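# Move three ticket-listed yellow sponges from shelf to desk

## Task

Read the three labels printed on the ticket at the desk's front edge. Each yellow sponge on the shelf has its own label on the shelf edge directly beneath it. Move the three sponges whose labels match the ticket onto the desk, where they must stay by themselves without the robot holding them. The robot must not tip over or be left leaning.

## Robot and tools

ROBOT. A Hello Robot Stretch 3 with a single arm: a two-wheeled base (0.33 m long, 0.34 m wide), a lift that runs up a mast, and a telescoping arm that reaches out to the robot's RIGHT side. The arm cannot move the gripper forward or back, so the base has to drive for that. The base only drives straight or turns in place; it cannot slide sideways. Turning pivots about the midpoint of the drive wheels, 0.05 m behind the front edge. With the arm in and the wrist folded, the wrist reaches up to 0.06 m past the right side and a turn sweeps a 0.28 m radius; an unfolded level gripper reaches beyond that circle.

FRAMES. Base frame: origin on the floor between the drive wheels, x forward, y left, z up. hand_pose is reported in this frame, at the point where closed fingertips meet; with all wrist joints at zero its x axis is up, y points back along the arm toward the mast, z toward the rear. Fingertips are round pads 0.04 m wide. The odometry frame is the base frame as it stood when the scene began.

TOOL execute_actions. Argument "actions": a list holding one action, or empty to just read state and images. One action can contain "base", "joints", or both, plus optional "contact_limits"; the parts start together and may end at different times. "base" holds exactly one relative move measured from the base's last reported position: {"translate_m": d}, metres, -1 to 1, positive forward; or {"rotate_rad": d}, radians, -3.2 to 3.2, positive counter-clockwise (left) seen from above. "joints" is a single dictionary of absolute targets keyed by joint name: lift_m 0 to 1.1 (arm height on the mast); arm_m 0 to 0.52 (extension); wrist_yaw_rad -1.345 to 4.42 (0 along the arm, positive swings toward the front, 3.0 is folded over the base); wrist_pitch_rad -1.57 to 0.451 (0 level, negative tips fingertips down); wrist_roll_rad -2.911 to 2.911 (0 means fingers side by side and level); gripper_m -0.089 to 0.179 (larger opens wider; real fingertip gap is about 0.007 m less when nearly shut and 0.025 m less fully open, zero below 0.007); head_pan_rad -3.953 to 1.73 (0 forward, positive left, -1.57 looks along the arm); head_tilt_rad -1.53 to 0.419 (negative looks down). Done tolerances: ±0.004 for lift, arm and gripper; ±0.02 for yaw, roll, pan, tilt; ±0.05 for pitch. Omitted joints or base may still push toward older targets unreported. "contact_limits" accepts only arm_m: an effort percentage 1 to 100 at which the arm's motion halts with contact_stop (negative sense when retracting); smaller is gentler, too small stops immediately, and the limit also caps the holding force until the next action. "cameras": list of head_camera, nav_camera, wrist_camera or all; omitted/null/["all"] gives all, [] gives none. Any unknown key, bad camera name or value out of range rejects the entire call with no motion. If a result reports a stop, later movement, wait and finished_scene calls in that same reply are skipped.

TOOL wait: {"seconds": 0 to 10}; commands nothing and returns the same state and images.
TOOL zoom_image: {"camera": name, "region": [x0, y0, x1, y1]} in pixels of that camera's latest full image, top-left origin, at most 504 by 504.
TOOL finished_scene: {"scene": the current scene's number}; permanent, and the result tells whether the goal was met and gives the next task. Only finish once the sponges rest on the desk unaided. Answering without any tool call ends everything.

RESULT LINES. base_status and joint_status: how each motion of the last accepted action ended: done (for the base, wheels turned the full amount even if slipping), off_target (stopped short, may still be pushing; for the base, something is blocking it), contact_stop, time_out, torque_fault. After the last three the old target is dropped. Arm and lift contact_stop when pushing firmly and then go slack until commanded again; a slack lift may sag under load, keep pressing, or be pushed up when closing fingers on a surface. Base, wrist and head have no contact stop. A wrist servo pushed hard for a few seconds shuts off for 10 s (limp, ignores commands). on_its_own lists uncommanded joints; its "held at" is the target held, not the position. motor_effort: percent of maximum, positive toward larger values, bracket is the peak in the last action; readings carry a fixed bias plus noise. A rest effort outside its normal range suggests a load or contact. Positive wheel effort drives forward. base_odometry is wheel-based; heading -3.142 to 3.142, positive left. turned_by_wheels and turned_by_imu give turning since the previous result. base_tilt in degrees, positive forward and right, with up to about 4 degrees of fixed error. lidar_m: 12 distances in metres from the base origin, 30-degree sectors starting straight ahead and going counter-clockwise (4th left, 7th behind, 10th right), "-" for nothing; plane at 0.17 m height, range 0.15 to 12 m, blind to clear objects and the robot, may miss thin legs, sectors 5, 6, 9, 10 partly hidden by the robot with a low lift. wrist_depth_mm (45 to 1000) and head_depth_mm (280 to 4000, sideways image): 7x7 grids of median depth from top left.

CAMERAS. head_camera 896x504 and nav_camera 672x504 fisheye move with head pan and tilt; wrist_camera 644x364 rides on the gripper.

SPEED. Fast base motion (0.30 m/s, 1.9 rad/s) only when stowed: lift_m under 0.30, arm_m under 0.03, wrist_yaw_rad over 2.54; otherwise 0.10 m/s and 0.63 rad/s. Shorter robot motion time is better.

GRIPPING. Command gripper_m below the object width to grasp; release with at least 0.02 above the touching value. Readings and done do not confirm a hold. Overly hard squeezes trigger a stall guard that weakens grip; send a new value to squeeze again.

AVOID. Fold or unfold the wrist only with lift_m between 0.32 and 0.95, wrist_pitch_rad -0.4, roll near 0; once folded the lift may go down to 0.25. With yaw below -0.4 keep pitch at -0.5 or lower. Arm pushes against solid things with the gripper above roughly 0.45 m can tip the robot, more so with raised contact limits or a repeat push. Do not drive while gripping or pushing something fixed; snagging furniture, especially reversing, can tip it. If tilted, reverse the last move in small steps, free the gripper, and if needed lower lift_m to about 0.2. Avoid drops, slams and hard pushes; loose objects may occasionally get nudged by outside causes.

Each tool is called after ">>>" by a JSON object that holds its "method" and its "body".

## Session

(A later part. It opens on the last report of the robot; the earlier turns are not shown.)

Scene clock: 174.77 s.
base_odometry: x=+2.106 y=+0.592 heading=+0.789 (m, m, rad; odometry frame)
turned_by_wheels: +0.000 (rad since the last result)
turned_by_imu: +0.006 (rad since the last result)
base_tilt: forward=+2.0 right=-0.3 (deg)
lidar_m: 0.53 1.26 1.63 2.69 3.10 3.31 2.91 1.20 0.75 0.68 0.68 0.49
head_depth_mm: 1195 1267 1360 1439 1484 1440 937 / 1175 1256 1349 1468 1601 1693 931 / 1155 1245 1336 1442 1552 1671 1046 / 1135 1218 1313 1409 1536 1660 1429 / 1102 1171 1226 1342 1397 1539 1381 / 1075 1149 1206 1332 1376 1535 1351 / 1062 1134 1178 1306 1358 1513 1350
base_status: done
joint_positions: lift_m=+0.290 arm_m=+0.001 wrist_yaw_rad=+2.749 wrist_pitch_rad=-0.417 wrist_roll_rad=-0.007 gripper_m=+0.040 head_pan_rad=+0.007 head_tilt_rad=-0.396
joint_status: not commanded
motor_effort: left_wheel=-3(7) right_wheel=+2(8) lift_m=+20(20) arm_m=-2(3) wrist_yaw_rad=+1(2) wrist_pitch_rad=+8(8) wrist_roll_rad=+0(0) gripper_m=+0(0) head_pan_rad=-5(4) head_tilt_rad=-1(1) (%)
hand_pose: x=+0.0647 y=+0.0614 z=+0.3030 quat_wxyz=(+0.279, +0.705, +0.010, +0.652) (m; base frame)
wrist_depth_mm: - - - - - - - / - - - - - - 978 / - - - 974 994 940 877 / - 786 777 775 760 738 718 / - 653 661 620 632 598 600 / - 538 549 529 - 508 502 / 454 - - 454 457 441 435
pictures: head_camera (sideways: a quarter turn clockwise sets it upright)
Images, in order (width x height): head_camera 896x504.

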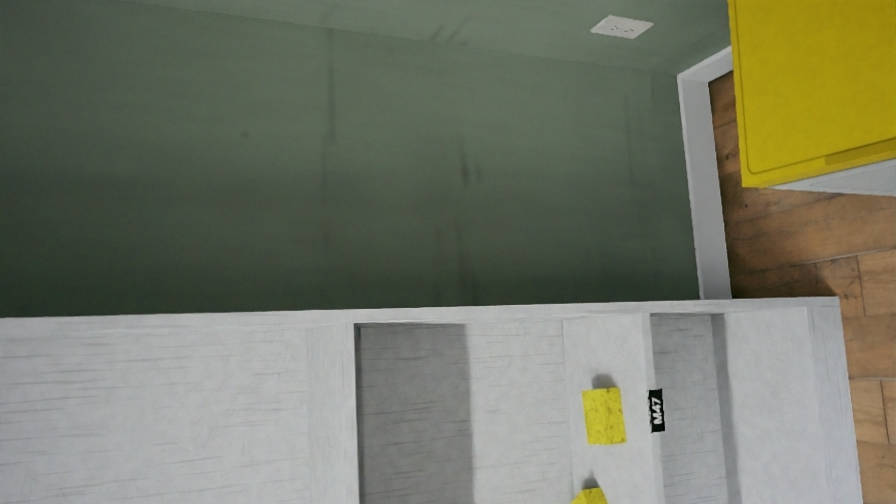

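>>> {"method": "execute_actions", "body": {"actions": [{"base":{"rotate_rad":1.36},"joints":{"head_pan_rad":-1.2,"head_tilt_rad":-0.6}}], "cameras": []}}

>>> {"method": "execute_actions", "body": {"actions": [{"base":{"translate_m":0.5}}], "cameras": []}}

>>> {"method": "execute_actions", "body": {"actions": [{"base":{"rotate_rad":0.4},"joints":{"head_pan_rad":-1.57,"head_tilt_rad":-0.75}}], "cameras": ["head_camera"]}}

Scene clock: 199.00 s.
base_odometry: x=+2.106 y=+0.592 heading=+2.149 (m, m, rad; odometry frame)
turned_by_wheels: +1.360 (rad since the last result)
turned_by_imu: +1.366 (rad since the last result)
base_tilt: forward=+2.0 right=-0.3 (deg)
lidar_m: 2.00 3.08 3.37 2.91 1.72 0.85 0.68 0.68 0.54 0.49 1.04 1.26
head_depth_mm: 1120 1227 1375 1547 1714 964 831 / 1125 1243 1370 1554 1701 1185 1139 / 1092 1212 1327 1525 1714 1477 1245 / 1094 1152 1342 1384 1630 1478 1251 / 1094 1161 1345 1389 1622 1471 1250 / 1096 1160 1352 1358 1651 1472 1247 / 1099 1155 1343 1439 1645 1478 1248
base_status: done
joint_positions: lift_m=+0.290 arm_m=+0.001 wrist_yaw_rad=+2.749 wrist_pitch_rad=-0.417 wrist_roll_rad=-0.007 gripper_m=+0.040 head_pan_rad=-1.193 head_tilt_rad=-0.593
joint_status: all done
motor_effort: left_wheel=-1(7) right_wheel=+2(8) lift_m=+20(21) arm_m=-2(3) wrist_yaw_rad=+2(1) wrist_pitch_rad=+8(8) wrist_roll_rad=+0(0) gripper_m=+0(0) head_pan_rad=-3(53) head_tilt_rad=-2(15) (%)
hand_pose: x=+0.0647 y=+0.0614 z=+0.3030 quat_wxyz=(+0.279, +0.705, +0.010, +0.652) (m; base frame)
wrist_depth_mm: - - - - - - - / - - - - - - - / - - - 988 936 922 914 / - 779 780 763 736 739 729 / - 645 652 617 634 592 600 / - 533 557 518 - 509 501 / 461 - - 450 449 443 444
pictures: none
No camera images: the call's "cameras" was empty. Leave "cameras" out to get every camera's image.

Scene clock: 202.33 s.
base_odometry: x=+1.832 y=+1.010 heading=+2.149 (m, m, rad; odometry frame)
turned_by_wheels: +0.000 (rad since the last result)
turned_by_imu: +0.003 (rad since the last result)
base_tilt: forward=+2.0 right=-0.4 (deg)
lidar_m: 1.51 2.63 2.85 3.05 2.87 1.43 1.16 0.73 0.75 1.00 0.89 1.25
head_depth_mm: 922 935 1129 1255 1154 1367 1248 / 928 980 1140 1252 1182 1364 1248 / 930 981 1136 1238 1190 1375 1250 / 930 983 1146 1263 1472 1374 1255 / 938 989 1151 1271 1447 1373 1245 / 917 930 1026 1141 1292 1435 1251 / 748 1034 1190 1343 1537 1485 1248
base_status: done
joint_positions: lift_m=+0.290 arm_m=+0.001 wrist_yaw_rad=+2.749 wrist_pitch_rad=-0.417 wrist_roll_rad=-0.007 gripper_m=+0.040 head_pan_rad=-1.193 head_tilt_rad=-0.593
joint_status: not commanded
motor_effort: left_wheel=-2(6) right_wheel=+2(8) lift_m=+20(20) arm_m=-3(3) wrist_yaw_rad=+2(1) wrist_pitch_rad=+8(8) wrist_roll_rad=+0(0) gripper_m=+0(0) head_pan_rad=-4(4) head_tilt_rad=-2(2) (%)
hand_pose: x=+0.0647 y=+0.0614 z=+0.3030 quat_wxyz=(+0.279, +0.705, +0.010, +0.652) (m; base frame)
wrist_depth_mm: - - - - - - - / - - - - - - - / - - - 961 983 956 910 / - 780 783 782 749 757 740 / - 631 650 623 629 600 597 / - 536 554 530 - 516 505 / 465 - - 457 448 442 434
pictures: none
No camera images: the call's "cameras" was empty. Leave "cameras" out to get every camera's image.

Scene clock: 203.67 s.
base_odometry: x=+1.832 y=+1.010 heading=+2.549 (m, m, rad; odometry frame)
turned_by_wheels: +0.400 (rad since the last result)
turned_by_imu: +0.401 (rad since the last result)
base_tilt: forward=+2.0 right=-0.4 (deg)
lidar_m: 2.62 2.74 3.33 3.04 1.59 1.17 0.88 0.73 1.00 0.89 0.89 1.51
head_depth_mm: 867 1063 1216 1136 1451 1342 1172 / 869 1067 1222 1196 1445 1337 1171 / 870 1079 1233 1172 1443 1337 1165 / 873 1087 1244 1170 1447 1338 1165 / 877 1087 1223 1247 1461 1342 1173 / 806 901 1083 1483 1566 1344 1175 / 984 1129 1311 1537 1573 1340 1167
base_status: done
joint_positions: lift_m=+0.290 arm_m=+0.001 wrist_yaw_rad=+2.749 wrist_pitch_rad=-0.417 wrist_roll_rad=-0.007 gripper_m=+0.040 head_pan_rad=-1.563 head_tilt_rad=-0.741
joint_status: all done
motor_effort: left_wheel=-1(6) right_wheel=+2(7) lift_m=+20(20) arm_m=-3(3) wrist_yaw_rad=+2(2) wrist_pitch_rad=+8(8) wrist_roll_rad=+0(0) gripper_m=+0(0) head_pan_rad=-4(33) head_tilt_rad=-3(14) (%)
hand_pose: x=+0.0647 y=+0.0614 z=+0.3030 quat_wxyz=(+0.279, +0.705, +0.010, +0.652) (m; base frame)
wrist_depth_mm: - - - - - - - / - - - - - - - / - - - - 952 971 912 / - 780 793 765 742 737 728 / - 624 643 614 635 598 588 / - 534 554 525 - 515 503 / 461 - - 452 451 446 438
pictures: head_camera (sideways: a quarter turn clockwise sets it upright)
Images, in order (width x height): head_camera 896x504.

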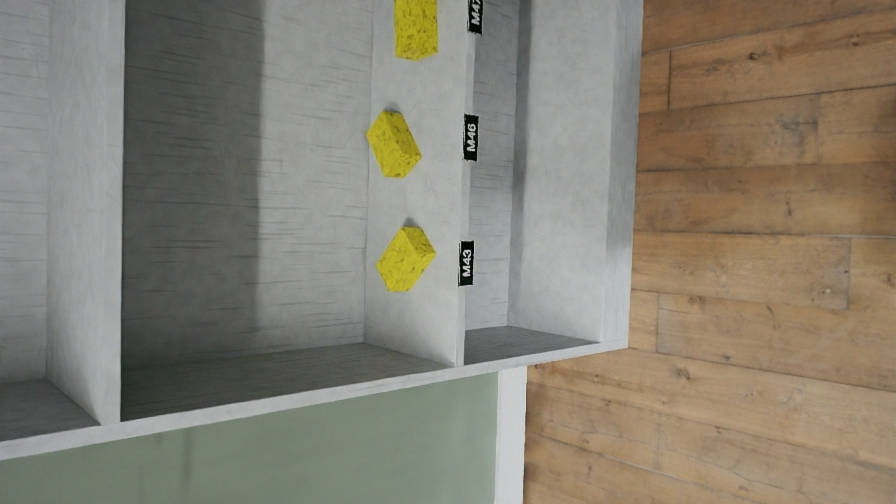

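>>> {"method": "execute_actions", "body": {"actions": [{"base":{"rotate_rad":-0.63}}], "cameras": []}}

>>> {"method": "execute_actions", "body": {"actions": [{"base":{"translate_m":0.40}}], "cameras": []}}

>>> {"method": "execute_actions", "body": {"actions": [{"base":{"rotate_rad":-0.24},"joints":{"lift_m":0.55,"head_pan_rad":-1.57,"head_tilt_rad":-0.7}}], "cameras": ["head_camera"]}}

Scene clock: 243.37 s.
base_odometry: x=+1.832 y=+1.010 heading=+1.919 (m, m, rad; odometry frame)
turned_by_wheels: -0.630 (rad since the last result)
turned_by_imu: -0.632 (rad since the last result)
base_tilt: forward=+2.0 right=-0.4 (deg)
lidar_m: 1.50 2.63 2.66 3.44 3.13 1.79 1.22 1.14 0.73 0.92 1.11 0.89
head_depth_mm: 1257 1366 1511 1222 1116 1266 1159 / 1344 1511 1689 1772 1332 1329 1168 / 1274 1445 1669 1838 1578 1346 1167 / 1164 1302 1493 1750 1534 1335 1171 / 892 1090 1280 1428 1472 1346 1172 / 947 1133 1281 1164 1455 1346 1169 / 883 1074 1196 1142 1455 1318 1175
base_status: done
joint_positions: lift_m=+0.290 arm_m=+0.001 wrist_yaw_rad=+2.749 wrist_pitch_rad=-0.417 wrist_roll_rad=-0.007 gripper_m=+0.040 head_pan_rad=-1.563 head_tilt_rad=-0.741
joint_status: not commanded
motor_effort: left_wheel=+2(9) right_wheel=-4(9) lift_m=+20(20) arm_m=-3(3) wrist_yaw_rad=+1(2) wrist_pitch_rad=+8(8) wrist_roll_rad=+0(0) gripper_m=+0(0) head_pan_rad=-4(5) head_tilt_rad=-3(3) (%)
hand_pose: x=+0.0647 y=+0.0614 z=+0.3030 quat_wxyz=(+0.279, +0.705, +0.010, +0.652) (m; base frame)
wrist_depth_mm: - - - - - - - / - - - - - - - / - - - - 969 953 910 / - 793 791 750 750 731 735 / - 642 653 623 641 605 594 / - 540 552 527 - 505 512 / 462 - - 456 454 444 436
pictures: none
No camera images: the call's "cameras" was empty. Leave "cameras" out to get every camera's image.

Scene clock: 246.37 s.
base_odometry: x=+1.696 y=+1.386 heading=+1.919 (m, m, rad; odometry frame)
turned_by_wheels: +0.000 (rad since the last result)
turned_by_imu: +0.003 (rad since the last result)
base_tilt: forward=+2.1 right=-0.4 (deg)
lidar_m: 1.11 1.80 2.33 3.00 3.43 2.29 1.57 1.02 1.04 0.94 0.63 0.94
head_depth_mm: 886 1018 1136 1743 1560 1342 1169 / 870 1129 1266 1237 1488 1343 1170 / 869 1096 1272 1170 1450 1339 1167 / 851 1013 1172 1098 1437 1309 1172 / 813 951 1084 1135 1353 1284 1174 / 784 887 1014 1107 1014 1269 1173 / 751 671 941 1049 990 1324 1172
base_status: done
joint_positions: lift_m=+0.290 arm_m=+0.001 wrist_yaw_rad=+2.749 wrist_pitch_rad=-0.417 wrist_roll_rad=-0.007 gripper_m=+0.040 head_pan_rad=-1.563 head_tilt_rad=-0.741
joint_status: not commanded
motor_effort: left_wheel=+2(9) right_wheel=-3(7) lift_m=+20(20) arm_m=-3(3) wrist_yaw_rad=+1(1) wrist_pitch_rad=+8(8) wrist_roll_rad=+0(0) gripper_m=+0(0) head_pan_rad=-3(4) head_tilt_rad=-3(3) (%)
hand_pose: x=+0.0647 y=+0.0614 z=+0.3030 quat_wxyz=(+0.279, +0.705, +0.010, +0.652) (m; base frame)
wrist_depth_mm: - - - - - - - / - - - - - - - / - - - - 967 955 940 / - 815 785 760 768 723 722 / - 652 663 617 638 614 586 / - 537 549 530 - 511 500 / 464 - - 452 453 444 437
pictures: none
No camera images: the call's "cameras" was empty. Leave "cameras" out to get every camera's image.

Scene clock: 249.57 s.
base_odometry: x=+1.696 y=+1.386 heading=+1.679 (m, m, rad; odometry frame)
turned_by_wheels: -0.240 (rad since the last result)
turned_by_imu: -0.241 (rad since the last result)
base_tilt: forward=+2.0 right=-0.4 (deg)
lidar_m: 1.03 1.11 2.30 2.56 3.47 3.36 1.78 1.47 1.02 1.05 0.63 0.92
head_depth_mm: 1361 1492 1666 1725 1470 1370 1185 / 1423 1591 1804 1916 1616 1364 1177 / 895 1032 1199 1456 1528 1372 1187 / 951 1108 1257 1263 1496 1375 1181 / 956 1111 1248 1157 1452 1323 1191 / 895 997 1127 1152 1053 1285 1186 / 839 761 1022 1112 967 1263 1142
base_status: done
joint_positions: lift_m=+0.550 arm_m=+0.001 wrist_yaw_rad=+2.749 wrist_pitch_rad=-0.417 wrist_roll_rad=-0.007 gripper_m=+0.040 head_pan_rad=-1.563 head_tilt_rad=-0.704
joint_status: all done
motor_effort: left_wheel=+4(8) right_wheel=-3(9) lift_m=+25(24) arm_m=-3(3) wrist_yaw_rad=+2(1) wrist_pitch_rad=+8(8) wrist_roll_rad=+0(0) gripper_m=-1(0) head_pan_rad=-3(2) head_tilt_rad=+2(5) (%)
hand_pose: x=+0.0647 y=+0.0614 z=+0.5627 quat_wxyz=(+0.279, +0.705, +0.010, +0.652) (m; base frame)
wrist_depth_mm: - - - - - - - / - - - - - - - / - - - - - - - / - - - - - - - / - - - - - 990 967 / - 877 909 841 - 843 821 / 738 - 758 734 711 717 731
pictures: head_camera (sideways: a quarter turn clockwise sets it upright)
Images, in order (width x height): head_camera 896x504.

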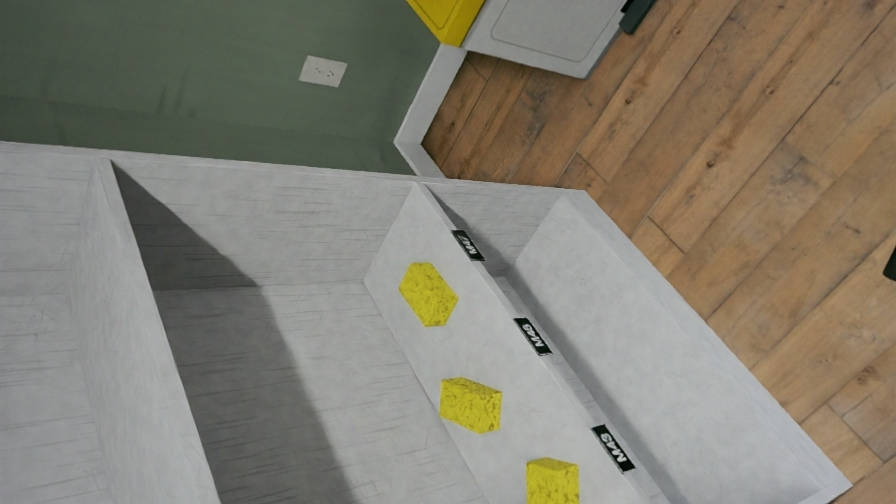

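>>> {"method": "execute_actions", "body": {"actions": [{"base":{"translate_m":0.07},"joints":{"wrist_yaw_rad":0.0,"gripper_m":0.15}}], "cameras": []}}

>>> {"method": "execute_actions", "body": {"actions": [{"joints":{"wrist_pitch_rad":0.0,"arm_m":0.12}}], "cameras": ["wrist_camera"]}}

Scene clock: 260.73 s.
base_odometry: x=+1.688 y=+1.456 heading=+1.679 (m, m, rad; odometry frame)
turned_by_wheels: +0.000 (rad since the last result)
turned_by_imu: +0.001 (rad since the last result)
base_tilt: forward=+2.0 right=-0.4 (deg)
lidar_m: 0.97 1.04 2.25 2.50 3.28 3.28 1.83 1.52 1.06 1.01 0.58 0.87
head_depth_mm: 1420 1560 1693 1852 1523 1361 1182 / 900 1512 1794 1947 1612 1371 1179 / 929 1066 1197 1297 1520 1366 1210 / 971 1135 1291 1171 1491 1354 1207 / 909 1027 1171 1187 1389 1296 1179 / 850 761 1052 1114 997 1264 1170 / 792 671 951 1060 949 1211 1143
base_status: done
joint_positions: lift_m=+0.550 arm_m=+0.001 wrist_yaw_rad=+0.002 wrist_pitch_rad=-0.417 wrist_roll_rad=-0.007 gripper_m=+0.150 head_pan_rad=-1.563 head_tilt_rad=-0.704
joint_status: all done
motor_effort: left_wheel=+3(6) right_wheel=-4(5) lift_m=+25(26) arm_m=-3(3) wrist_yaw_rad=-3(4) wrist_pitch_rad=+8(8) wrist_roll_rad=+0(0) gripper_m=+0(79) head_pan_rad=-4(4) head_tilt_rad=+1(2) (%)
hand_pose: x=-0.0211 y=-0.3705 z=+0.5627 quat_wxyz=(+0.694, +0.148, -0.689, -0.146) (m; base frame)
wrist_depth_mm: 530 621 747 807 - - 953 / 447 547 556 851 - 846 733 / 417 444 864 - - 884 721 / 585 727 936 - - 944 769 / 621 760 886 929 951 957 810 / 661 - 768 814 841 832 830 / 446 619 713 743 723 733 717
pictures: none
No camera images: the call's "cameras" was empty. Leave "cameras" out to get every camera's image.

Scene clock: 262.87 s.
base_odometry: x=+1.688 y=+1.456 heading=+1.679 (m, m, rad; odometry frame)
turned_by_wheels: +0.000 (rad since the last result)
turned_by_imu: +0.000 (rad since the last result)
base_tilt: forward=+2.0 right=-0.3 (deg)
lidar_m: 0.97 1.04 2.25 2.51 3.28 3.29 1.83 1.52 1.06 1.00 0.58 0.87
head_depth_mm: 1406 1525 1719 1854 1527 1374 1183 / 898 1506 1817 1944 1608 1364 - / 928 1063 1199 1291 1526 1407 - / 964 1127 1283 1176 1483 1356 1183 / 910 1019 1175 1185 1397 1287 1189 / 853 761 1053 1119 998 1263 1165 / 798 669 958 1063 949 1209 1146
base_status: not commanded
joint_positions: lift_m=+0.550 arm_m=+0.120 wrist_yaw_rad=+0.001 wrist_pitch_rad=-0.025 wrist_roll_rad=-0.007 gripper_m=+0.150 head_pan_rad=-1.563 head_tilt_rad=-0.704
joint_status: all done
motor_effort: left_wheel=+3(1) right_wheel=-4(4) lift_m=+25(25) arm_m=+2(3) wrist_yaw_rad=-1(2) wrist_pitch_rad=+11(12) wrist_roll_rad=+0(1) gripper_m=+0(0) head_pan_rad=-5(4) head_tilt_rad=+2(2) (%)
hand_pose: x=-0.0212 y=-0.5202 z=+0.6581 quat_wxyz=(+0.710, +0.009, -0.704, -0.009) (m; base frame)
wrist_depth_mm: 466 555 684 773 - - 968 / 477 565 697 790 - - 940 / 493 566 696 831 - - 992 / 497 581 735 838 - - 970 / 497 562 564 597 - - 730 / 370 - 450 917 - - 646 / 333 363 763 936 - - 686
pictures: wrist_camera
Images, in order (width x height): wrist_camera 644x364.

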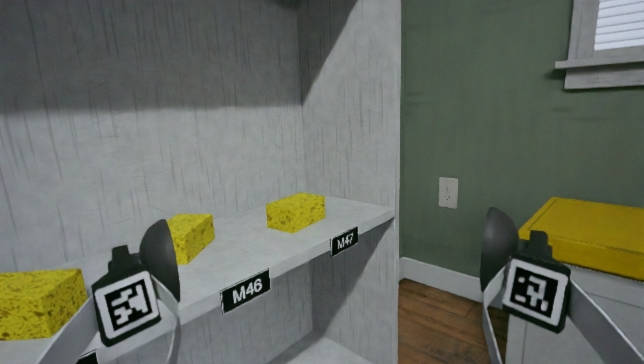

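>>> {"method": "execute_actions", "body": {"actions": [{"base":{"translate_m":0.04},"joints":{"arm_m":0.36,"lift_m":0.545}}], "cameras": ["wrist_camera"]}}

Scene clock: 274.07 s.
base_odometry: x=+1.684 y=+1.496 heading=+1.680 (m, m, rad; odometry frame)
turned_by_wheels: +0.000 (rad since the last result)
turned_by_imu: +0.001 (rad since the last result)
base_tilt: forward=+2.0 right=-0.3 (deg)
lidar_m: 0.93 1.00 2.22 2.48 3.53 3.50 1.86 1.54 1.09 0.97 0.56 0.84
head_depth_mm: 1410 1572 1742 1874 1558 1371 1171 / 893 1027 1187 1852 1621 1376 - / 955 1097 1241 1235 - 1367 1194 / 953 1111 1267 1169 1414 1344 1195 / 879 758 1130 1152 1053 1292 1181 / 822 710 1016 1114 955 1266 1153 / 766 632 918 1018 955 906 1161
base_status: done
joint_positions: lift_m=+0.545 arm_m=+0.360 wrist_yaw_rad=+0.001 wrist_pitch_rad=-0.024 wrist_roll_rad=-0.007 gripper_m=+0.150 head_pan_rad=-1.563 head_tilt_rad=-0.704
joint_status: all done
motor_effort: left_wheel=+2(7) right_wheel=-4(5) lift_m=+21(22) arm_m=+3(3) wrist_yaw_rad=-1(1) wrist_pitch_rad=+11(12) wrist_roll_rad=+0(0) gripper_m=+0(0) head_pan_rad=-4(4) head_tilt_rad=+2(2) (%)
hand_pose: x=-0.0213 y=-0.7602 z=+0.6537 quat_wxyz=(+0.710, +0.009, -0.704, -0.008) (m; base frame)
wrist_depth_mm: 327 379 468 553 461 899 819 / 333 389 481 571 484 936 823 / 338 392 496 582 493 963 846 / 345 401 494 611 513 - 864 / 347 394 507 579 508 - 897 / 349 - 409 363 426 - 874 / 299 281 314 313 536 - 937
pictures: wrist_camera
Images, in order (width x height): wrist_camera 644x364.

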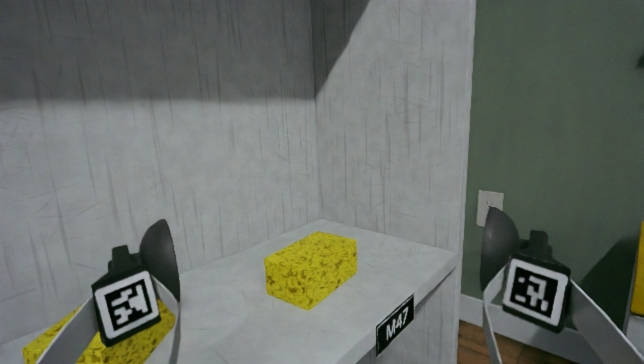

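>>> {"method": "execute_actions", "body": {"actions": [{"joints":{"arm_m":0.0}}], "cameras": []}}

>>> {"method": "execute_actions", "body": {"actions": [{"base":{"rotate_rad":0.5}}], "cameras": []}}

>>> {"method": "execute_actions", "body": {"actions": [{"base":{"translate_m":-0.2}}], "cameras": []}}

>>> {"method": "execute_actions", "body": {"actions": [{"base":{"rotate_rad":-0.5}}], "cameras": []}}

>>> {"method": "execute_actions", "body": {"actions": [{"base":{"translate_m":0.175},"joints":{"arm_m":0.2}}], "cameras": ["wrist_camera"]}}

Scene clock: 297.93 s.
base_odometry: x=+1.684 y=+1.496 heading=+1.680 (m, m, rad; odometry frame)
turned_by_wheels: +0.000 (rad since the last result)
turned_by_imu: +0.001 (rad since the last result)
base_tilt: forward=+2.1 right=-0.3 (deg)
lidar_m: 0.94 1.01 2.22 2.48 3.54 3.51 1.87 1.54 1.09 0.97 0.56 0.84
head_depth_mm: 1418 1582 1713 1874 1569 1377 1180 / 898 1018 1182 1855 1619 1365 1182 / 956 1102 1243 1266 1507 1370 1215 / 956 1116 1270 1148 1448 1343 1207 / 883 759 1122 1156 1055 1284 1192 / 824 711 1017 1121 956 1261 1151 / 767 632 920 1024 955 903 1166
base_status: not commanded
joint_positions: lift_m=+0.545 arm_m=+0.001 wrist_yaw_rad=+0.000 wrist_pitch_rad=-0.024 wrist_roll_rad=-0.007 gripper_m=+0.150 head_pan_rad=-1.563 head_tilt_rad=-0.704
joint_status: all done
motor_effort: left_wheel=+3(2) right_wheel=-3(4) lift_m=+20(20) arm_m=-3(5) wrist_yaw_rad=+0(0) wrist_pitch_rad=+11(11) wrist_roll_rad=+0(0) gripper_m=+0(0) head_pan_rad=-4(4) head_tilt_rad=+1(2) (%)
hand_pose: x=-0.0213 y=-0.4016 z=+0.6537 quat_wxyz=(+0.710, +0.009, -0.704, -0.009) (m; base frame)
wrist_depth_mm: 511 620 722 858 - - - / 518 601 750 936 - - - / 529 623 774 928 - - - / 537 638 767 923 - - - / 536 601 594 706 - - 778 / 434 - 795 - - - 731 / 346 659 824 961 991 940 793
pictures: none
No camera images: the call's "cameras" was empty. Leave "cameras" out to get every camera's image.

Scene clock: 299.67 s.
base_odometry: x=+1.684 y=+1.496 heading=+2.179 (m, m, rad; odometry frame)
turned_by_wheels: +0.500 (rad since the last result)
turned_by_imu: +0.503 (rad since the last result)
base_tilt: forward=+2.0 right=-0.4 (deg)
lidar_m: 1.00 2.23 2.46 3.51 3.68 1.88 1.55 1.09 0.98 0.56 0.84 0.92
head_depth_mm: 776 662 1020 1133 1051 1308 1181 / 754 662 978 1106 997 1285 1186 / 731 626 942 1081 972 1270 1208 / 702 594 893 1002 925 1212 1182 / 508 604 743 960 1175 1341 1184 / 693 775 874 1005 1177 1343 1192 / 675 750 842 962 1120 1307 1189
base_status: done
joint_positions: lift_m=+0.545 arm_m=+0.001 wrist_yaw_rad=+0.000 wrist_pitch_rad=-0.024 wrist_roll_rad=-0.007 gripper_m=+0.150 head_pan_rad=-1.563 head_tilt_rad=-0.704
joint_status: not commanded
motor_effort: left_wheel=-2(5) right_wheel=+2(6) lift_m=+20(20) arm_m=-3(3) wrist_yaw_rad=-1(1) wrist_pitch_rad=+11(11) wrist_roll_rad=+0(0) gripper_m=+0(0) head_pan_rad=-3(3) head_tilt_rad=+1(1) (%)
hand_pose: x=-0.0213 y=-0.4016 z=+0.6537 quat_wxyz=(+0.710, +0.009, -0.704, -0.009) (m; base frame)
wrist_depth_mm: 492 523 528 593 653 715 724 / 502 531 563 606 668 746 731 / 512 546 574 634 686 777 747 / 519 570 596 644 716 777 715 / 522 561 613 530 512 585 574 / 543 - 638 408 424 838 752 / 551 624 663 698 803 877 849
pictures: none
No camera images: the call's "cameras" was empty. Leave "cameras" out to get every camera's image.

Scene clock: 302.63 s.
base_odometry: x=+1.798 y=+1.332 heading=+2.179 (m, m, rad; odometry frame)
turned_by_wheels: +0.000 (rad since the last result)
turned_by_imu: -0.001 (rad since the last result)
base_tilt: forward=+2.0 right=-0.4 (deg)
lidar_m: 1.20 2.40 2.66 3.87 3.15 1.66 1.36 0.90 0.95 0.88 0.61 1.00
head_depth_mm: 834 755 1114 1181 1393 1325 1179 / 810 754 1066 1164 1378 1319 1183 / 796 707 1025 1127 1051 1296 1214 / 771 666 989 1115 1027 1280 1208 / 749 668 941 1086 967 1273 1180 / 729 632 918 1047 969 1288 1189 / 707 631 859 961 1210 1339 1190
base_status: done
joint_positions: lift_m=+0.545 arm_m=+0.001 wrist_yaw_rad=+0.000 wrist_pitch_rad=-0.024 wrist_roll_rad=-0.007 gripper_m=+0.150 head_pan_rad=-1.563 head_tilt_rad=-0.704
joint_status: not commanded
motor_effort: left_wheel=-2(5) right_wheel=+2(3) lift_m=+20(20) arm_m=-3(3) wrist_yaw_rad=-1(1) wrist_pitch_rad=+11(11) wrist_roll_rad=+0(0) gripper_m=+0(0) head_pan_rad=-4(4) head_tilt_rad=+2(2) (%)
hand_pose: x=-0.0213 y=-0.4016 z=+0.6537 quat_wxyz=(+0.710, +0.009, -0.704, -0.009) (m; base frame)
wrist_depth_mm: 358 559 595 653 715 742 581 / 342 570 614 676 746 741 624 / 355 579 642 688 795 753 632 / 363 603 649 715 784 744 - / 475 526 510 591 564 591 - / 602 - 425 475 845 890 - / 627 520 726 794 913 818 980
pictures: none
No camera images: the call's "cameras" was empty. Leave "cameras" out to get every camera's image.

Scene clock: 304.37 s.
base_odometry: x=+1.798 y=+1.332 heading=+1.679 (m, m, rad; odometry frame)
turned_by_wheels: -0.500 (rad since the last result)
turned_by_imu: -0.503 (rad since the last result)
base_tilt: forward=+2.0 right=-0.4 (deg)
lidar_m: 1.01 1.20 2.41 2.70 3.26 3.04 1.64 1.35 0.90 0.95 0.88 0.61
head_depth_mm: 1256 1375 1515 1326 1291 1349 1188 / 1347 1494 1657 1834 1574 1377 1182 / 1250 1428 1643 1863 1617 1379 1211 / 833 954 1083 1183 1454 1370 1217 / 894 1048 1186 1137 1455 1312 1188 / 883 760 1100 1151 1052 1262 1182 / 824 715 1003 1087 978 1241 1143
base_status: done
joint_positions: lift_m=+0.545 arm_m=+0.001 wrist_yaw_rad=+0.000 wrist_pitch_rad=-0.024 wrist_roll_rad=-0.007 gripper_m=+0.150 head_pan_rad=-1.563 head_tilt_rad=-0.704
joint_status: not commanded
motor_effort: left_wheel=+3(7) right_wheel=-4(5) lift_m=+20(20) arm_m=-3(2) wrist_yaw_rad=+0(1) wrist_pitch_rad=+11(11) wrist_roll_rad=+0(0) gripper_m=+0(0) head_pan_rad=-3(4) head_tilt_rad=+2(1) (%)
hand_pose: x=-0.0213 y=-0.4016 z=+0.6537 quat_wxyz=(+0.710, +0.009, -0.704, -0.009) (m; base frame)
wrist_depth_mm: 569 659 790 746 - - 874 / 575 673 805 788 - - 884 / 581 696 846 792 - - 873 / 595 699 831 812 - - 958 / 574 560 620 829 - 793 716 / 439 - 905 887 - 754 562 / 573 730 901 929 - 725 618
pictures: none
No camera images: the call's "cameras" was empty. Leave "cameras" out to get every camera's image.

Scene clock: 307.07 s.
base_odometry: x=+1.779 y=+1.506 heading=+1.680 (m, m, rad; odometry frame)
turned_by_wheels: +0.000 (rad since the last result)
turned_by_imu: +0.001 (rad since the last result)
base_tilt: forward=+2.1 right=-0.3 (deg)
lidar_m: 0.86 1.04 2.29 2.56 4.00 3.30 1.78 1.02 1.02 0.89 0.49 0.77
head_depth_mm: 1318 1485 1657 1818 1611 1360 1185 / 826 925 1051 1798 1566 1429 - / 879 994 1128 1181 1449 - 1168 / 885 755 1166 1185 1057 1289 1188 / 823 667 1036 1132 990 1265 1161 / 762 631 932 1043 969 1194 1118 / 702 633 847 938 974 842 1122
base_status: done
joint_positions: lift_m=+0.545 arm_m=+0.200 wrist_yaw_rad=+0.000 wrist_pitch_rad=-0.024 wrist_roll_rad=-0.007 gripper_m=+0.150 head_pan_rad=-1.563 head_tilt_rad=-0.704
joint_status: all done
motor_effort: left_wheel=+2(8) right_wheel=-3(4) lift_m=+20(20) arm_m=+3(6) wrist_yaw_rad=-1(1) wrist_pitch_rad=+11(11) wrist_roll_rad=+0(0) gripper_m=+0(0) head_pan_rad=-3(5) head_tilt_rad=+2(2) (%)
hand_pose: x=-0.0214 y=-0.6002 z=+0.6537 quat_wxyz=(+0.710, +0.009, -0.704, -0.009) (m; base frame)
wrist_depth_mm: 362 419 520 610 525 994 834 / 360 424 527 621 538 - 868 / 368 433 537 644 556 - 878 / 368 440 544 661 586 - 933 / 375 442 537 491 568 - 943 / 379 - 412 410 570 - 562 / 344 307 316 346 649 - 977
pictures: wrist_camera
Images, in order (width x height): wrist_camera 644x364.

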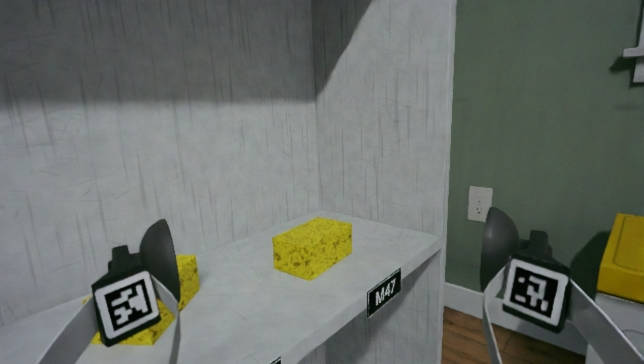

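>>> {"method": "execute_actions", "body": {"actions": [{"base":{"translate_m":0.008},"joints":{"arm_m":0.37}}], "cameras": ["wrist_camera"]}}

Scene clock: 314.60 s.
base_odometry: x=+1.778 y=+1.514 heading=+1.680 (m, m, rad; odometry frame)
turned_by_wheels: +0.000 (rad since the last result)
turned_by_imu: +0.001 (rad since the last result)
base_tilt: forward=+2.0 right=-0.4 (deg)
lidar_m: 0.86 1.03 2.29 2.56 3.99 3.31 1.78 1.03 1.03 0.89 0.48 0.77
head_depth_mm: 1287 1470 1670 1822 1611 1362 1182 / 833 927 1053 1296 1608 1406 - / 884 1000 1151 1202 - 1351 1179 / 878 756 1150 1189 1054 1288 1183 / 818 665 1025 1116 993 1267 1167 / 754 629 920 1032 968 1191 1115 / 698 632 838 930 971 842 1118
base_status: done
joint_positions: lift_m=+0.545 arm_m=+0.370 wrist_yaw_rad=+0.000 wrist_pitch_rad=-0.024 wrist_roll_rad=-0.007 gripper_m=+0.150 head_pan_rad=-1.563 head_tilt_rad=-0.704
joint_status: all done
motor_effort: left_wheel=+3(5) right_wheel=-3(5) lift_m=+20(20) arm_m=+3(0) wrist_yaw_rad=+0(0) wrist_pitch_rad=+11(11) wrist_roll_rad=+0(0) gripper_m=+0(0) head_pan_rad=-4(4) head_tilt_rad=+2(2) (%)
hand_pose: x=-0.0214 y=-0.7702 z=+0.6537 quat_wxyz=(+0.710, +0.009, -0.704, -0.008) (m; base frame)
wrist_depth_mm: 268 310 382 460 382 336 733 / 271 317 393 460 390 348 749 / 278 321 402 486 412 360 782 / 281 329 406 498 419 379 802 / 285 323 417 494 433 393 821 / 288 - 396 314 394 384 805 / 281 308 300 266 305 924 872
pictures: wrist_camera
Images, in order (width x height): wrist_camera 644x364.

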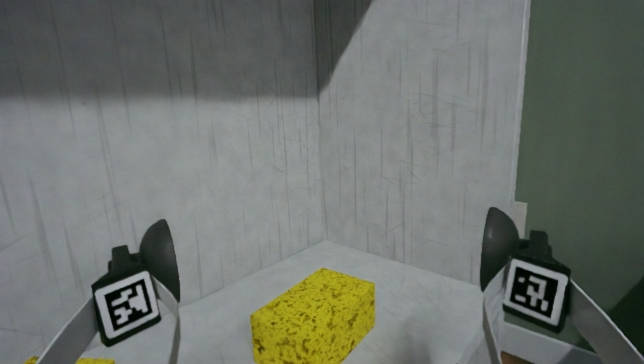

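>>> {"method": "execute_actions", "body": {"actions": [{"joints":{"lift_m":0.50}}], "cameras": ["wrist_camera","head_camera"]}}

Scene clock: 328.43 s.
base_odometry: x=+1.778 y=+1.514 heading=+1.680 (m, m, rad; odometry frame)
turned_by_wheels: +0.000 (rad since the last result)
turned_by_imu: +0.000 (rad since the last result)
base_tilt: forward=+2.0 right=-0.3 (deg)
lidar_m: 0.85 1.03 2.29 2.55 3.62 3.31 1.78 1.03 1.03 0.89 0.48 0.77
head_depth_mm: 1281 1475 1658 1825 1614 1366 1181 / 831 930 1055 1297 1577 1364 1184 / 885 999 1147 1181 - 1344 1185 / 882 751 1156 1173 1048 1290 1187 / 813 665 1024 1118 992 1262 1166 / 757 631 923 1037 976 1188 1111 / 698 631 837 928 972 840 1121
base_status: not commanded
joint_positions: lift_m=+0.500 arm_m=+0.370 wrist_yaw_rad=+0.000 wrist_pitch_rad=-0.024 wrist_roll_rad=-0.007 gripper_m=+0.150 head_pan_rad=-1.563 head_tilt_rad=-0.704
joint_status: all done
motor_effort: left_wheel=+2(3) right_wheel=-3(3) lift_m=+20(20) arm_m=+2(3) wrist_yaw_rad=+0(1) wrist_pitch_rad=+11(11) wrist_roll_rad=+0(1) gripper_m=+0(0) head_pan_rad=-3(4) head_tilt_rad=+2(2) (%)
hand_pose: x=-0.0214 y=-0.7702 z=+0.6087 quat_wxyz=(+0.710, +0.009, -0.704, -0.008) (m; base frame)
wrist_depth_mm: 267 313 382 452 379 339 750 / 271 319 389 466 398 346 756 / 276 322 393 475 407 359 769 / 277 328 408 495 421 375 793 / 284 326 404 415 407 389 813 / 283 - 304 258 306 323 807 / 195 238 245 242 239 929 875
pictures: head_camera (sideways: a quarter turn clockwise sets it upright), wrist_camera
Images, in order (width x height): head_camera 896x504, wrist_camera 644x364.

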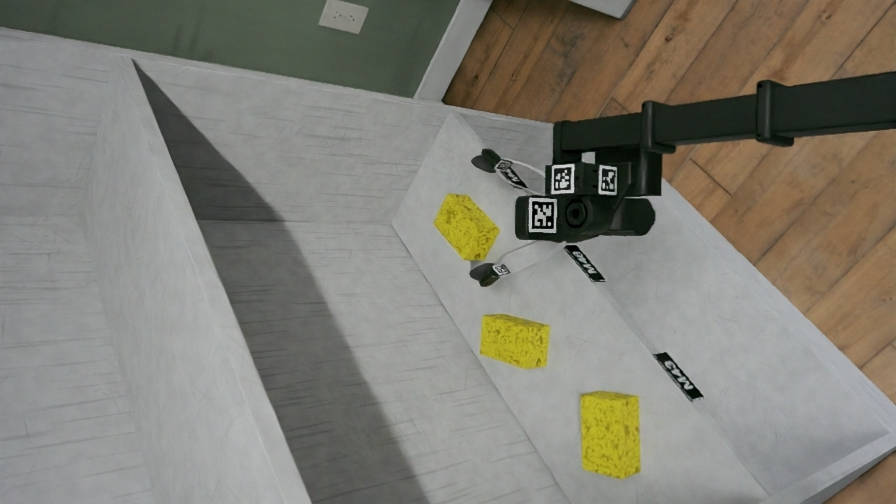

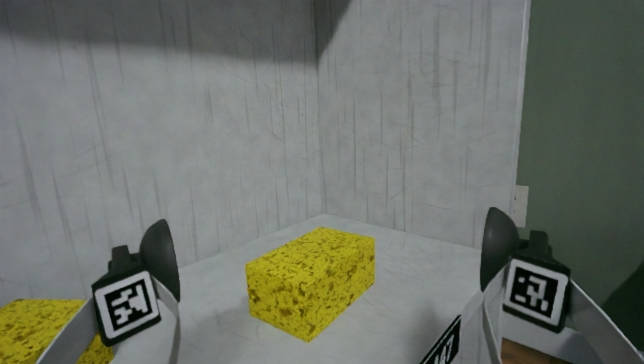

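>>> {"method": "execute_actions", "body": {"actions": [{"joints":{"lift_m":0.46}}], "cameras": ["wrist_camera"]}}

Scene clock: 340.40 s.
base_odometry: x=+1.778 y=+1.514 heading=+1.680 (m, m, rad; odometry frame)
turned_by_wheels: +0.000 (rad since the last result)
turned_by_imu: +0.000 (rad since the last result)
base_tilt: forward=+2.0 right=-0.3 (deg)
lidar_m: 0.86 1.03 2.29 2.56 3.62 3.33 1.79 1.03 1.02 0.89 0.48 0.77
head_depth_mm: 1285 1473 1648 1806 1609 1365 1183 / 833 927 1056 1292 1564 1360 1176 / 886 997 1141 1184 1416 1335 1187 / 879 754 1150 1181 1049 1288 1182 / 814 667 1028 1119 992 1262 1165 / 756 629 925 1037 970 1183 1117 / 700 631 835 930 975 838 1117
base_status: not commanded
joint_positions: lift_m=+0.460 arm_m=+0.370 wrist_yaw_rad=+0.000 wrist_pitch_rad=-0.024 wrist_roll_rad=-0.007 gripper_m=+0.150 head_pan_rad=-1.563 head_tilt_rad=-0.704
joint_status: all done
motor_effort: left_wheel=+2(3) right_wheel=-4(3) lift_m=+20(22) arm_m=+3(2) wrist_yaw_rad=+0(0) wrist_pitch_rad=+11(11) wrist_roll_rad=+0(0) gripper_m=+0(0) head_pan_rad=-4(3) head_tilt_rad=+2(1) (%)
hand_pose: x=-0.0214 y=-0.7702 z=+0.5687 quat_wxyz=(+0.710, +0.009, -0.704, -0.008) (m; base frame)
wrist_depth_mm: 270 311 379 457 381 338 750 / 270 313 391 466 394 350 761 / 275 320 399 482 405 360 792 / 279 327 410 480 417 380 805 / 270 326 298 251 327 362 817 / 189 - 240 231 233 391 828 / - 179 185 182 204 843 864
pictures: wrist_camera
Images, in order (width x height): wrist_camera 644x364.

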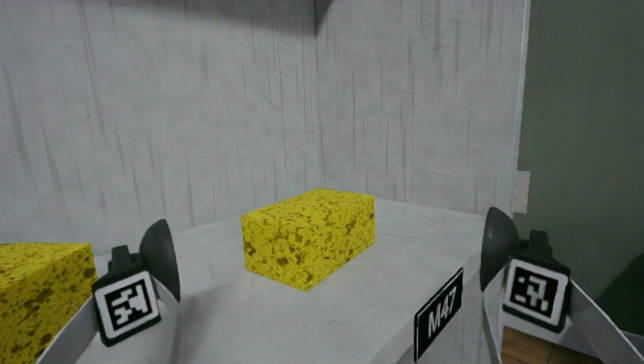

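>>> {"method": "execute_actions", "body": {"actions": [{"base":{"translate_m":0.006},"joints":{"arm_m":0.455,"lift_m":0.463},"contact_limits":{"arm_m":15}}], "cameras": ["wrist_camera","head_camera"]}}

Scene clock: 348.13 s.
base_odometry: x=+1.778 y=+1.520 heading=+1.680 (m, m, rad; odometry frame)
turned_by_wheels: +0.000 (rad since the last result)
turned_by_imu: +0.001 (rad since the last result)
base_tilt: forward=+2.0 right=-0.4 (deg)
lidar_m: 0.85 1.02 2.29 2.56 4.00 3.32 1.79 1.03 1.03 0.88 0.47 0.76
head_depth_mm: 829 1476 1665 1826 1611 1377 1183 / 835 930 1048 1271 1596 1406 1192 / 892 998 1147 1190 - 1350 1184 / 877 708 1147 1194 1063 1293 1181 / 814 664 1020 1112 971 1236 1160 / 751 629 916 1035 972 1181 1119 / 692 630 831 926 965 841 1115
base_status: done
joint_positions: lift_m=+0.463 arm_m=+0.455 wrist_yaw_rad=+0.000 wrist_pitch_rad=-0.024 wrist_roll_rad=-0.007 gripper_m=+0.150 head_pan_rad=-1.563 head_tilt_rad=-0.704
joint_status: all done
motor_effort: left_wheel=+3(6) right_wheel=-3(6) lift_m=+25(26) arm_m=+2(2) wrist_yaw_rad=-1(1) wrist_pitch_rad=+11(11) wrist_roll_rad=+0(0) gripper_m=+0(0) head_pan_rad=-4(3) head_tilt_rad=+1(1) (%)
contact_limits: arm_m 15 (drawing in: default 17, maximum 28; extending or still: default 23, maximum 37)
hand_pose: x=-0.0214 y=-0.8552 z=+0.5714 quat_wxyz=(+0.710, +0.009, -0.704, -0.008) (m; base frame)
wrist_depth_mm: 222 255 312 379 325 269 249 / 225 260 321 385 330 279 668 / 227 267 330 397 342 284 704 / 229 270 335 413 352 294 720 / 235 268 325 216 330 296 729 / 233 - 171 162 219 233 761 / 203 183 173 149 183 181 764
pictures: head_camera (sideways: a quarter turn clockwise sets it upright), wrist_camera
Images, in order (width x height): head_camera 896x504, wrist_camera 644x364.

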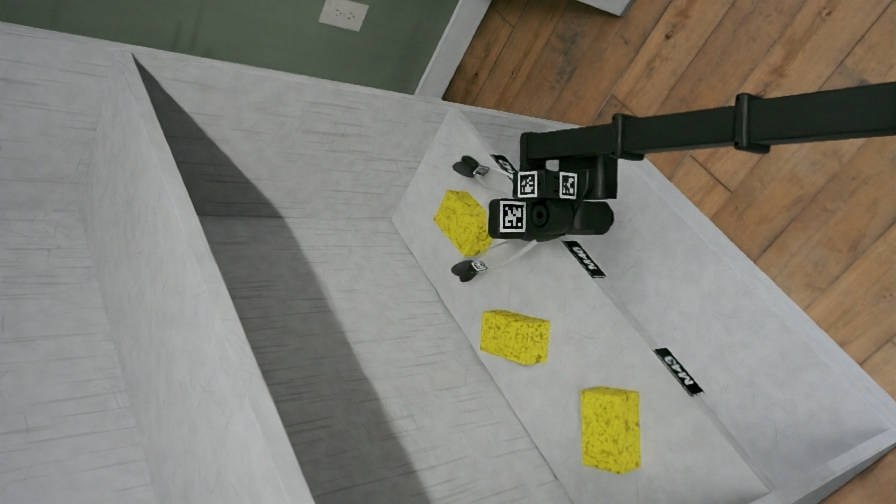

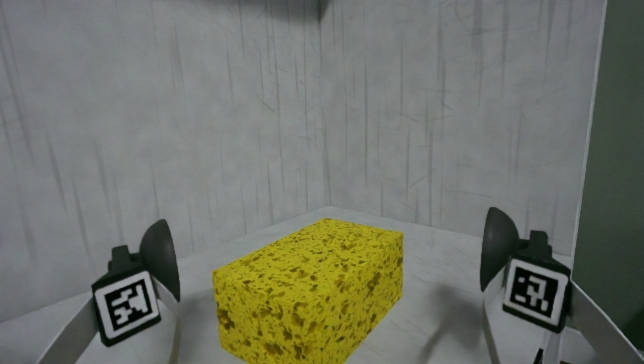

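>>> {"method": "execute_actions", "body": {"actions": [{"joints":{"arm_m":0.472}}], "cameras": []}}

>>> {"method": "execute_actions", "body": {"actions": [{"joints":{"gripper_m":0.06}}], "cameras": ["wrist_camera"]}}

Scene clock: 358.13 s.
base_odometry: x=+1.778 y=+1.520 heading=+1.680 (m, m, rad; odometry frame)
turned_by_wheels: +0.000 (rad since the last result)
turned_by_imu: +0.000 (rad since the last result)
base_tilt: forward=+2.1 right=-0.4 (deg)
lidar_m: 0.85 1.02 2.29 2.55 3.60 3.33 1.79 1.03 1.03 0.88 0.47 0.76
head_depth_mm: 832 1473 1668 1839 1597 1360 1185 / 836 934 1045 1269 1598 1380 1197 / 890 1000 1152 1196 1420 1352 1187 / 874 708 1145 1184 1044 1295 1192 / 811 664 1020 1117 973 1240 1163 / 751 632 921 1032 972 1183 1114 / 692 631 832 928 965 840 1118
base_status: not commanded
joint_positions: lift_m=+0.463 arm_m=+0.472 wrist_yaw_rad=+0.000 wrist_pitch_rad=-0.024 wrist_roll_rad=-0.007 gripper_m=+0.150 head_pan_rad=-1.563 head_tilt_rad=-0.704
joint_status: all done
motor_effort: left_wheel=+3(3) right_wheel=-3(3) lift_m=+25(26) arm_m=+3(0) wrist_yaw_rad=-1(0) wrist_pitch_rad=+11(11) wrist_roll_rad=-1(0) gripper_m=+0(0) head_pan_rad=-4(4) head_tilt_rad=+1(2) (%)
hand_pose: x=-0.0214 y=-0.8722 z=+0.5714 quat_wxyz=(+0.710, +0.009, -0.704, -0.008) (m; base frame)
wrist_depth_mm: 213 246 302 360 309 259 233 / 216 249 306 373 313 267 239 / 218 254 315 384 331 272 248 / 221 256 318 398 337 280 255 / 224 257 317 218 324 284 699 / 227 - 165 153 211 232 720 / 204 184 147 130 180 179 729
pictures: none
No camera images: the call's "cameras" was empty. Leave "cameras" out to get every camera's image.

Scene clock: 359.53 s.
base_odometry: x=+1.778 y=+1.520 heading=+1.680 (m, m, rad; odometry frame)
turned_by_wheels: +0.000 (rad since the last result)
turned_by_imu: +0.000 (rad since the last result)
base_tilt: forward=+2.0 right=-0.3 (deg)
lidar_m: 0.85 1.03 2.29 2.56 3.62 3.32 1.78 1.03 1.03 0.88 0.47 0.76
head_depth_mm: 833 1498 1656 1823 1628 1367 1186 / 836 934 1049 1278 1576 1386 1199 / 889 996 1150 1200 1416 1351 1183 / 878 710 1151 1185 1055 1285 1190 / 813 665 1021 1113 968 1236 1159 / 753 630 921 1030 971 1186 1114 / 694 630 828 928 969 838 1116
base_status: not commanded
joint_positions: lift_m=+0.463 arm_m=+0.472 wrist_yaw_rad=+0.000 wrist_pitch_rad=-0.022 wrist_roll_rad=-0.007 gripper_m=+0.060 head_pan_rad=-1.563 head_tilt_rad=-0.704
joint_status: all done
motor_effort: left_wheel=+2(2) right_wheel=-3(3) lift_m=+25(26) arm_m=+2(2) wrist_yaw_rad=+0(0) wrist_pitch_rad=+10(11) wrist_roll_rad=+0(0) gripper_m=-7(83) head_pan_rad=-4(3) head_tilt_rad=+1(1) (%)
hand_pose: x=-0.0214 y=-0.8723 z=+0.5718 quat_wxyz=(+0.710, +0.008, -0.704, -0.008) (m; base frame)
wrist_depth_mm: 210 245 300 362 309 261 232 / 215 251 308 370 316 267 239 / 218 253 315 387 325 272 248 / 221 258 320 403 340 279 255 / 224 261 313 238 319 282 697 / 226 250 - 154 156 238 736 / 195 193 182 146 170 181 745
pictures: wrist_camera
Images, in order (width x height): wrist_camera 644x364.

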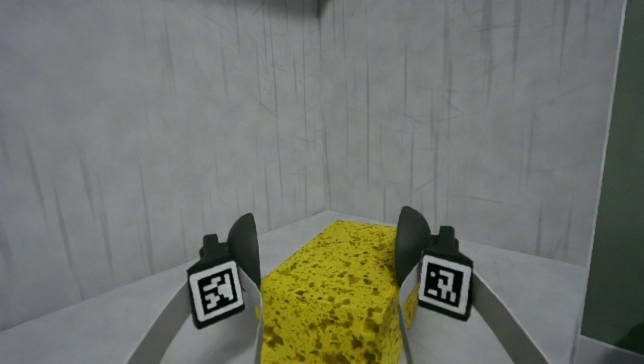

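It rotated into the short grip.

>>> {"method": "execute_actions", "body": {"actions": [{"joints":{"gripper_m":0.031}}], "cameras": ["wrist_camera"]}}

>>> {"method": "execute_actions", "body": {"actions": [{"joints":{"lift_m":0.495}}], "cameras": ["wrist_camera"]}}

Scene clock: 366.10 s.
base_odometry: x=+1.778 y=+1.520 heading=+1.680 (m, m, rad; odometry frame)
turned_by_wheels: +0.000 (rad since the last result)
turned_by_imu: +0.000 (rad since the last result)
base_tilt: forward=+2.0 right=-0.3 (deg)
lidar_m: 0.85 1.02 2.29 2.56 3.64 3.34 1.79 1.03 1.03 0.88 0.47 0.76
head_depth_mm: 829 1476 1678 1815 1614 1356 1185 / 833 932 1050 1269 1604 1372 1197 / 887 1000 1153 1207 1421 1351 1191 / 876 706 1151 1193 1055 1293 1183 / 817 664 1020 1112 973 1231 1166 / 749 629 917 1033 969 1188 1118 / 695 630 831 926 968 841 1118
base_status: not commanded
joint_positions: lift_m=+0.463 arm_m=+0.472 wrist_yaw_rad=+0.000 wrist_pitch_rad=-0.019 wrist_roll_rad=-0.007 gripper_m=+0.032 head_pan_rad=-1.563 head_tilt_rad=-0.704
joint_status: all done
motor_effort: left_wheel=+3(2) right_wheel=-3(3) lift_m=+25(26) arm_m=+3(3) wrist_yaw_rad=+0(0) wrist_pitch_rad=+9(10) wrist_roll_rad=+0(0) gripper_m=-17(88) head_pan_rad=-4(4) head_tilt_rad=+2(2) (%)
hand_pose: x=-0.0214 y=-0.8724 z=+0.5726 quat_wxyz=(+0.710, +0.007, -0.704, -0.007) (m; base frame)
wrist_depth_mm: 211 246 301 360 308 259 231 / 216 249 307 368 321 269 238 / 219 252 316 384 326 271 249 / 220 257 319 395 341 281 254 / 225 262 316 300 329 283 717 / 226 252 - 155 158 234 733 / 198 194 182 144 174 183 766
pictures: wrist_camera
Images, in order (width x height): wrist_camera 644x364.

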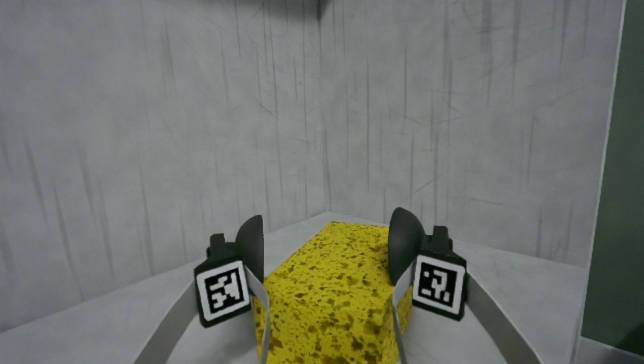

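Scene clock: 367.20 s.
base_odometry: x=+1.778 y=+1.520 heading=+1.680 (m, m, rad; odometry frame)
turned_by_wheels: +0.000 (rad since the last result)
turned_by_imu: +0.000 (rad since the last result)
base_tilt: forward=+2.0 right=-0.4 (deg)
lidar_m: 0.85 1.03 2.29 2.55 3.63 3.32 1.79 1.03 1.03 0.88 0.47 0.76
head_depth_mm: 832 1482 1656 1824 1612 1368 1181 / 837 934 1049 1260 1580 1385 - / 890 998 1154 1195 1412 1353 1187 / 877 710 1147 1186 1052 1286 1187 / 812 666 1022 1123 968 1241 1161 / 750 629 916 1032 972 1184 1110 / 693 631 831 927 968 841 1113
base_status: not commanded
joint_positions: lift_m=+0.495 arm_m=+0.472 wrist_yaw_rad=+0.000 wrist_pitch_rad=-0.021 wrist_roll_rad=-0.007 gripper_m=+0.032 head_pan_rad=-1.563 head_tilt_rad=-0.704
joint_status: all done
motor_effort: left_wheel=+2(3) right_wheel=-3(4) lift_m=+25(27) arm_m=+2(2) wrist_yaw_rad=+0(0) wrist_pitch_rad=+10(10) wrist_roll_rad=+0(0) gripper_m=-16(17) head_pan_rad=-3(4) head_tilt_rad=+2(1) (%)
hand_pose: x=-0.0214 y=-0.8723 z=+0.6042 quat_wxyz=(+0.710, +0.008, -0.704, -0.007) (m; base frame)
wrist_depth_mm: 212 246 297 366 309 260 230 / 215 249 306 373 319 268 240 / 218 254 313 381 331 274 248 / 220 258 318 402 338 280 255 / 224 264 315 232 323 288 706 / 228 268 - 156 159 281 727 / 225 244 229 145 213 229 765
pictures: wrist_camera
Images, in order (width x height): wrist_camera 644x364.

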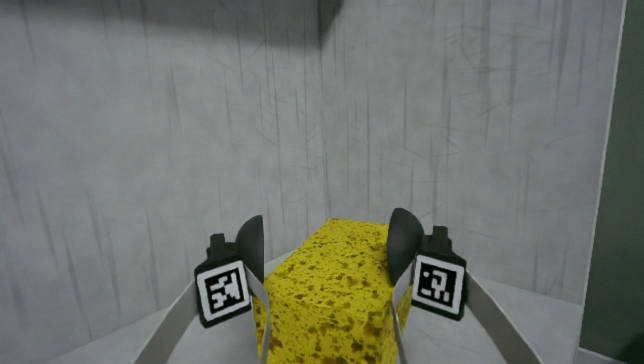

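>>> {"method": "execute_actions", "body": {"actions": [{"joints":{"arm_m":0.0,"head_pan_rad":-1.0,"head_tilt_rad":-0.8}}], "cameras": []}}

>>> {"method": "execute_actions", "body": {"actions": [{"base":{"translate_m":-0.4},"joints":{"wrist_pitch_rad":-0.4}}], "cameras": []}}

>>> {"method": "execute_actions", "body": {"actions": [{"joints":{"wrist_yaw_rad":2.75,"lift_m":0.4}}], "cameras": ["wrist_camera"]}}

Scene clock: 396.33 s.
base_odometry: x=+1.778 y=+1.520 heading=+1.680 (m, m, rad; odometry frame)
turned_by_wheels: +0.000 (rad since the last result)
turned_by_imu: +0.001 (rad since the last result)
base_tilt: forward=+2.0 right=-0.4 (deg)
lidar_m: 0.85 1.02 2.29 2.56 3.61 3.34 1.79 1.03 1.03 0.88 0.47 0.76
head_depth_mm: 668 545 938 1039 968 1232 1174 / 649 520 907 1033 927 1237 1173 / 635 521 873 1018 908 1234 1149 / 631 502 848 988 886 1190 1152 / 407 468 579 871 1186 1314 1151 / 627 724 832 975 1185 1311 1160 / 622 702 804 943 1131 1292 1156
base_status: not commanded
joint_positions: lift_m=+0.495 arm_m=+0.001 wrist_yaw_rad=+0.000 wrist_pitch_rad=-0.022 wrist_roll_rad=-0.007 gripper_m=+0.032 head_pan_rad=-1.007 head_tilt_rad=-0.790
joint_status: all done
motor_effort: left_wheel=+3(3) right_wheel=-3(3) lift_m=+25(25) arm_m=-3(5) wrist_yaw_rad=-1(0) wrist_pitch_rad=+10(10) wrist_roll_rad=+0(1) gripper_m=-16(16) head_pan_rad=+4(41) head_tilt_rad=-3(10) (%)
hand_pose: x=-0.0214 y=-0.4017 z=+0.6039 quat_wxyz=(+0.710, +0.008, -0.704, -0.008) (m; base frame)
wrist_depth_mm: 452 538 648 785 752 - 951 / 461 544 663 823 751 - 979 / 464 550 679 847 776 - - / 469 554 628 770 787 - 981 / 344 427 496 235 - - 679 / 329 339 - 156 159 - 700 / 278 553 698 145 824 895 719
pictures: none
No camera images: the call's "cameras" was empty. Leave "cameras" out to get every camera's image.

Scene clock: 401.33 s.
base_odometry: x=+1.821 y=+1.122 heading=+1.680 (m, m, rad; odometry frame)
turned_by_wheels: +0.000 (rad since the last result)
turned_by_imu: -0.001 (rad since the last result)
base_tilt: forward=+2.0 right=-0.3 (deg)
lidar_m: 1.19 1.40 2.55 2.85 3.09 2.74 1.47 1.22 0.78 0.86 1.04 0.79
head_depth_mm: 871 1038 1110 1310 1476 1302 735 / 811 1113 1234 1397 1444 1310 1151 / 814 1083 1224 1507 1428 1302 1160 / 810 1046 1194 1134 1416 1311 1151 / 763 1017 1168 1142 1408 1306 1147 / 767 995 1137 1076 1398 1317 1157 / 725 965 1108 1076 1402 1308 1152
base_status: done
joint_positions: lift_m=+0.495 arm_m=+0.001 wrist_yaw_rad=+0.000 wrist_pitch_rad=-0.417 wrist_roll_rad=-0.007 gripper_m=+0.032 head_pan_rad=-1.007 head_tilt_rad=-0.790
joint_status: all done
motor_effort: left_wheel=+3(5) right_wheel=-3(8) lift_m=+25(25) arm_m=-3(3) wrist_yaw_rad=+0(1) wrist_pitch_rad=+8(9) wrist_roll_rad=+0(0) gripper_m=-16(16) head_pan_rad=+4(4) head_tilt_rad=-4(4) (%)
hand_pose: x=-0.0214 y=-0.3706 z=+0.5078 quat_wxyz=(+0.694, +0.147, -0.689, -0.146) (m; base frame)
wrist_depth_mm: 663 711 - - - 850 750 / 594 818 860 - 637 554 613 / 725 885 951 - 670 550 815 / 772 896 964 - 748 586 910 / 794 819 873 232 730 665 881 / 688 731 - 155 159 743 771 / 628 692 665 145 653 666 652
pictures: none
No camera images: the call's "cameras" was empty. Leave "cameras" out to get every camera's image.

Scene clock: 403.70 s.
base_odometry: x=+1.821 y=+1.122 heading=+1.680 (m, m, rad; odometry frame)
turned_by_wheels: +0.000 (rad since the last result)
turned_by_imu: +0.000 (rad since the last result)
base_tilt: forward=+2.1 right=-0.3 (deg)
lidar_m: 1.19 1.41 2.55 2.86 3.10 2.75 1.47 1.22 0.78 0.86 1.04 0.79
head_depth_mm: 872 1038 1106 1310 1473 1303 1145 / 812 1116 1239 1399 1454 1314 1146 / 814 1080 1226 1501 1431 1310 1148 / 815 1048 1196 1133 1414 1307 1148 / 765 1024 1172 1141 1405 1311 1152 / 766 991 1137 1074 1390 1306 1152 / 725 964 1102 1082 1397 1314 1151
base_status: not commanded
joint_positions: lift_m=+0.400 arm_m=+0.001 wrist_yaw_rad=+2.748 wrist_pitch_rad=-0.418 wrist_roll_rad=-0.007 gripper_m=+0.032 head_pan_rad=-1.007 head_tilt_rad=-0.790
joint_status: all done
motor_effort: left_wheel=+3(3) right_wheel=-3(3) lift_m=+20(22) arm_m=-3(3) wrist_yaw_rad=+3(2) wrist_pitch_rad=+8(8) wrist_roll_rad=+0(0) gripper_m=-16(17) head_pan_rad=+4(4) head_tilt_rad=-3(4) (%)
hand_pose: x=+0.0648 y=+0.0613 z=+0.4129 quat_wxyz=(+0.279, +0.705, +0.010, +0.652) (m; base frame)
wrist_depth_mm: - - - - - - - / - - - - - - - / - - - - - - - / - 999 970 995 941 953 955 / - 805 833 233 802 766 747 / - 699 - 156 154 645 633 / 584 - 563 145 534 553 550
pictures: wrist_camera
Images, in order (width x height): wrist_camera 644x364.

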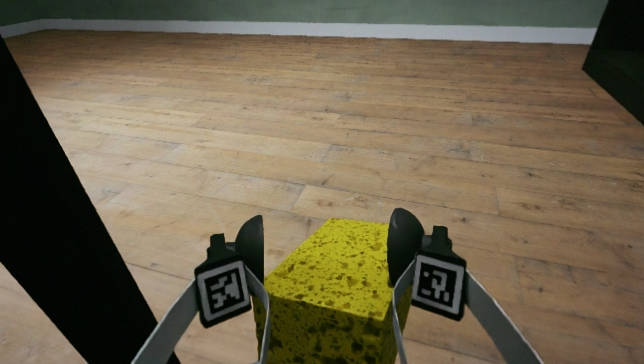

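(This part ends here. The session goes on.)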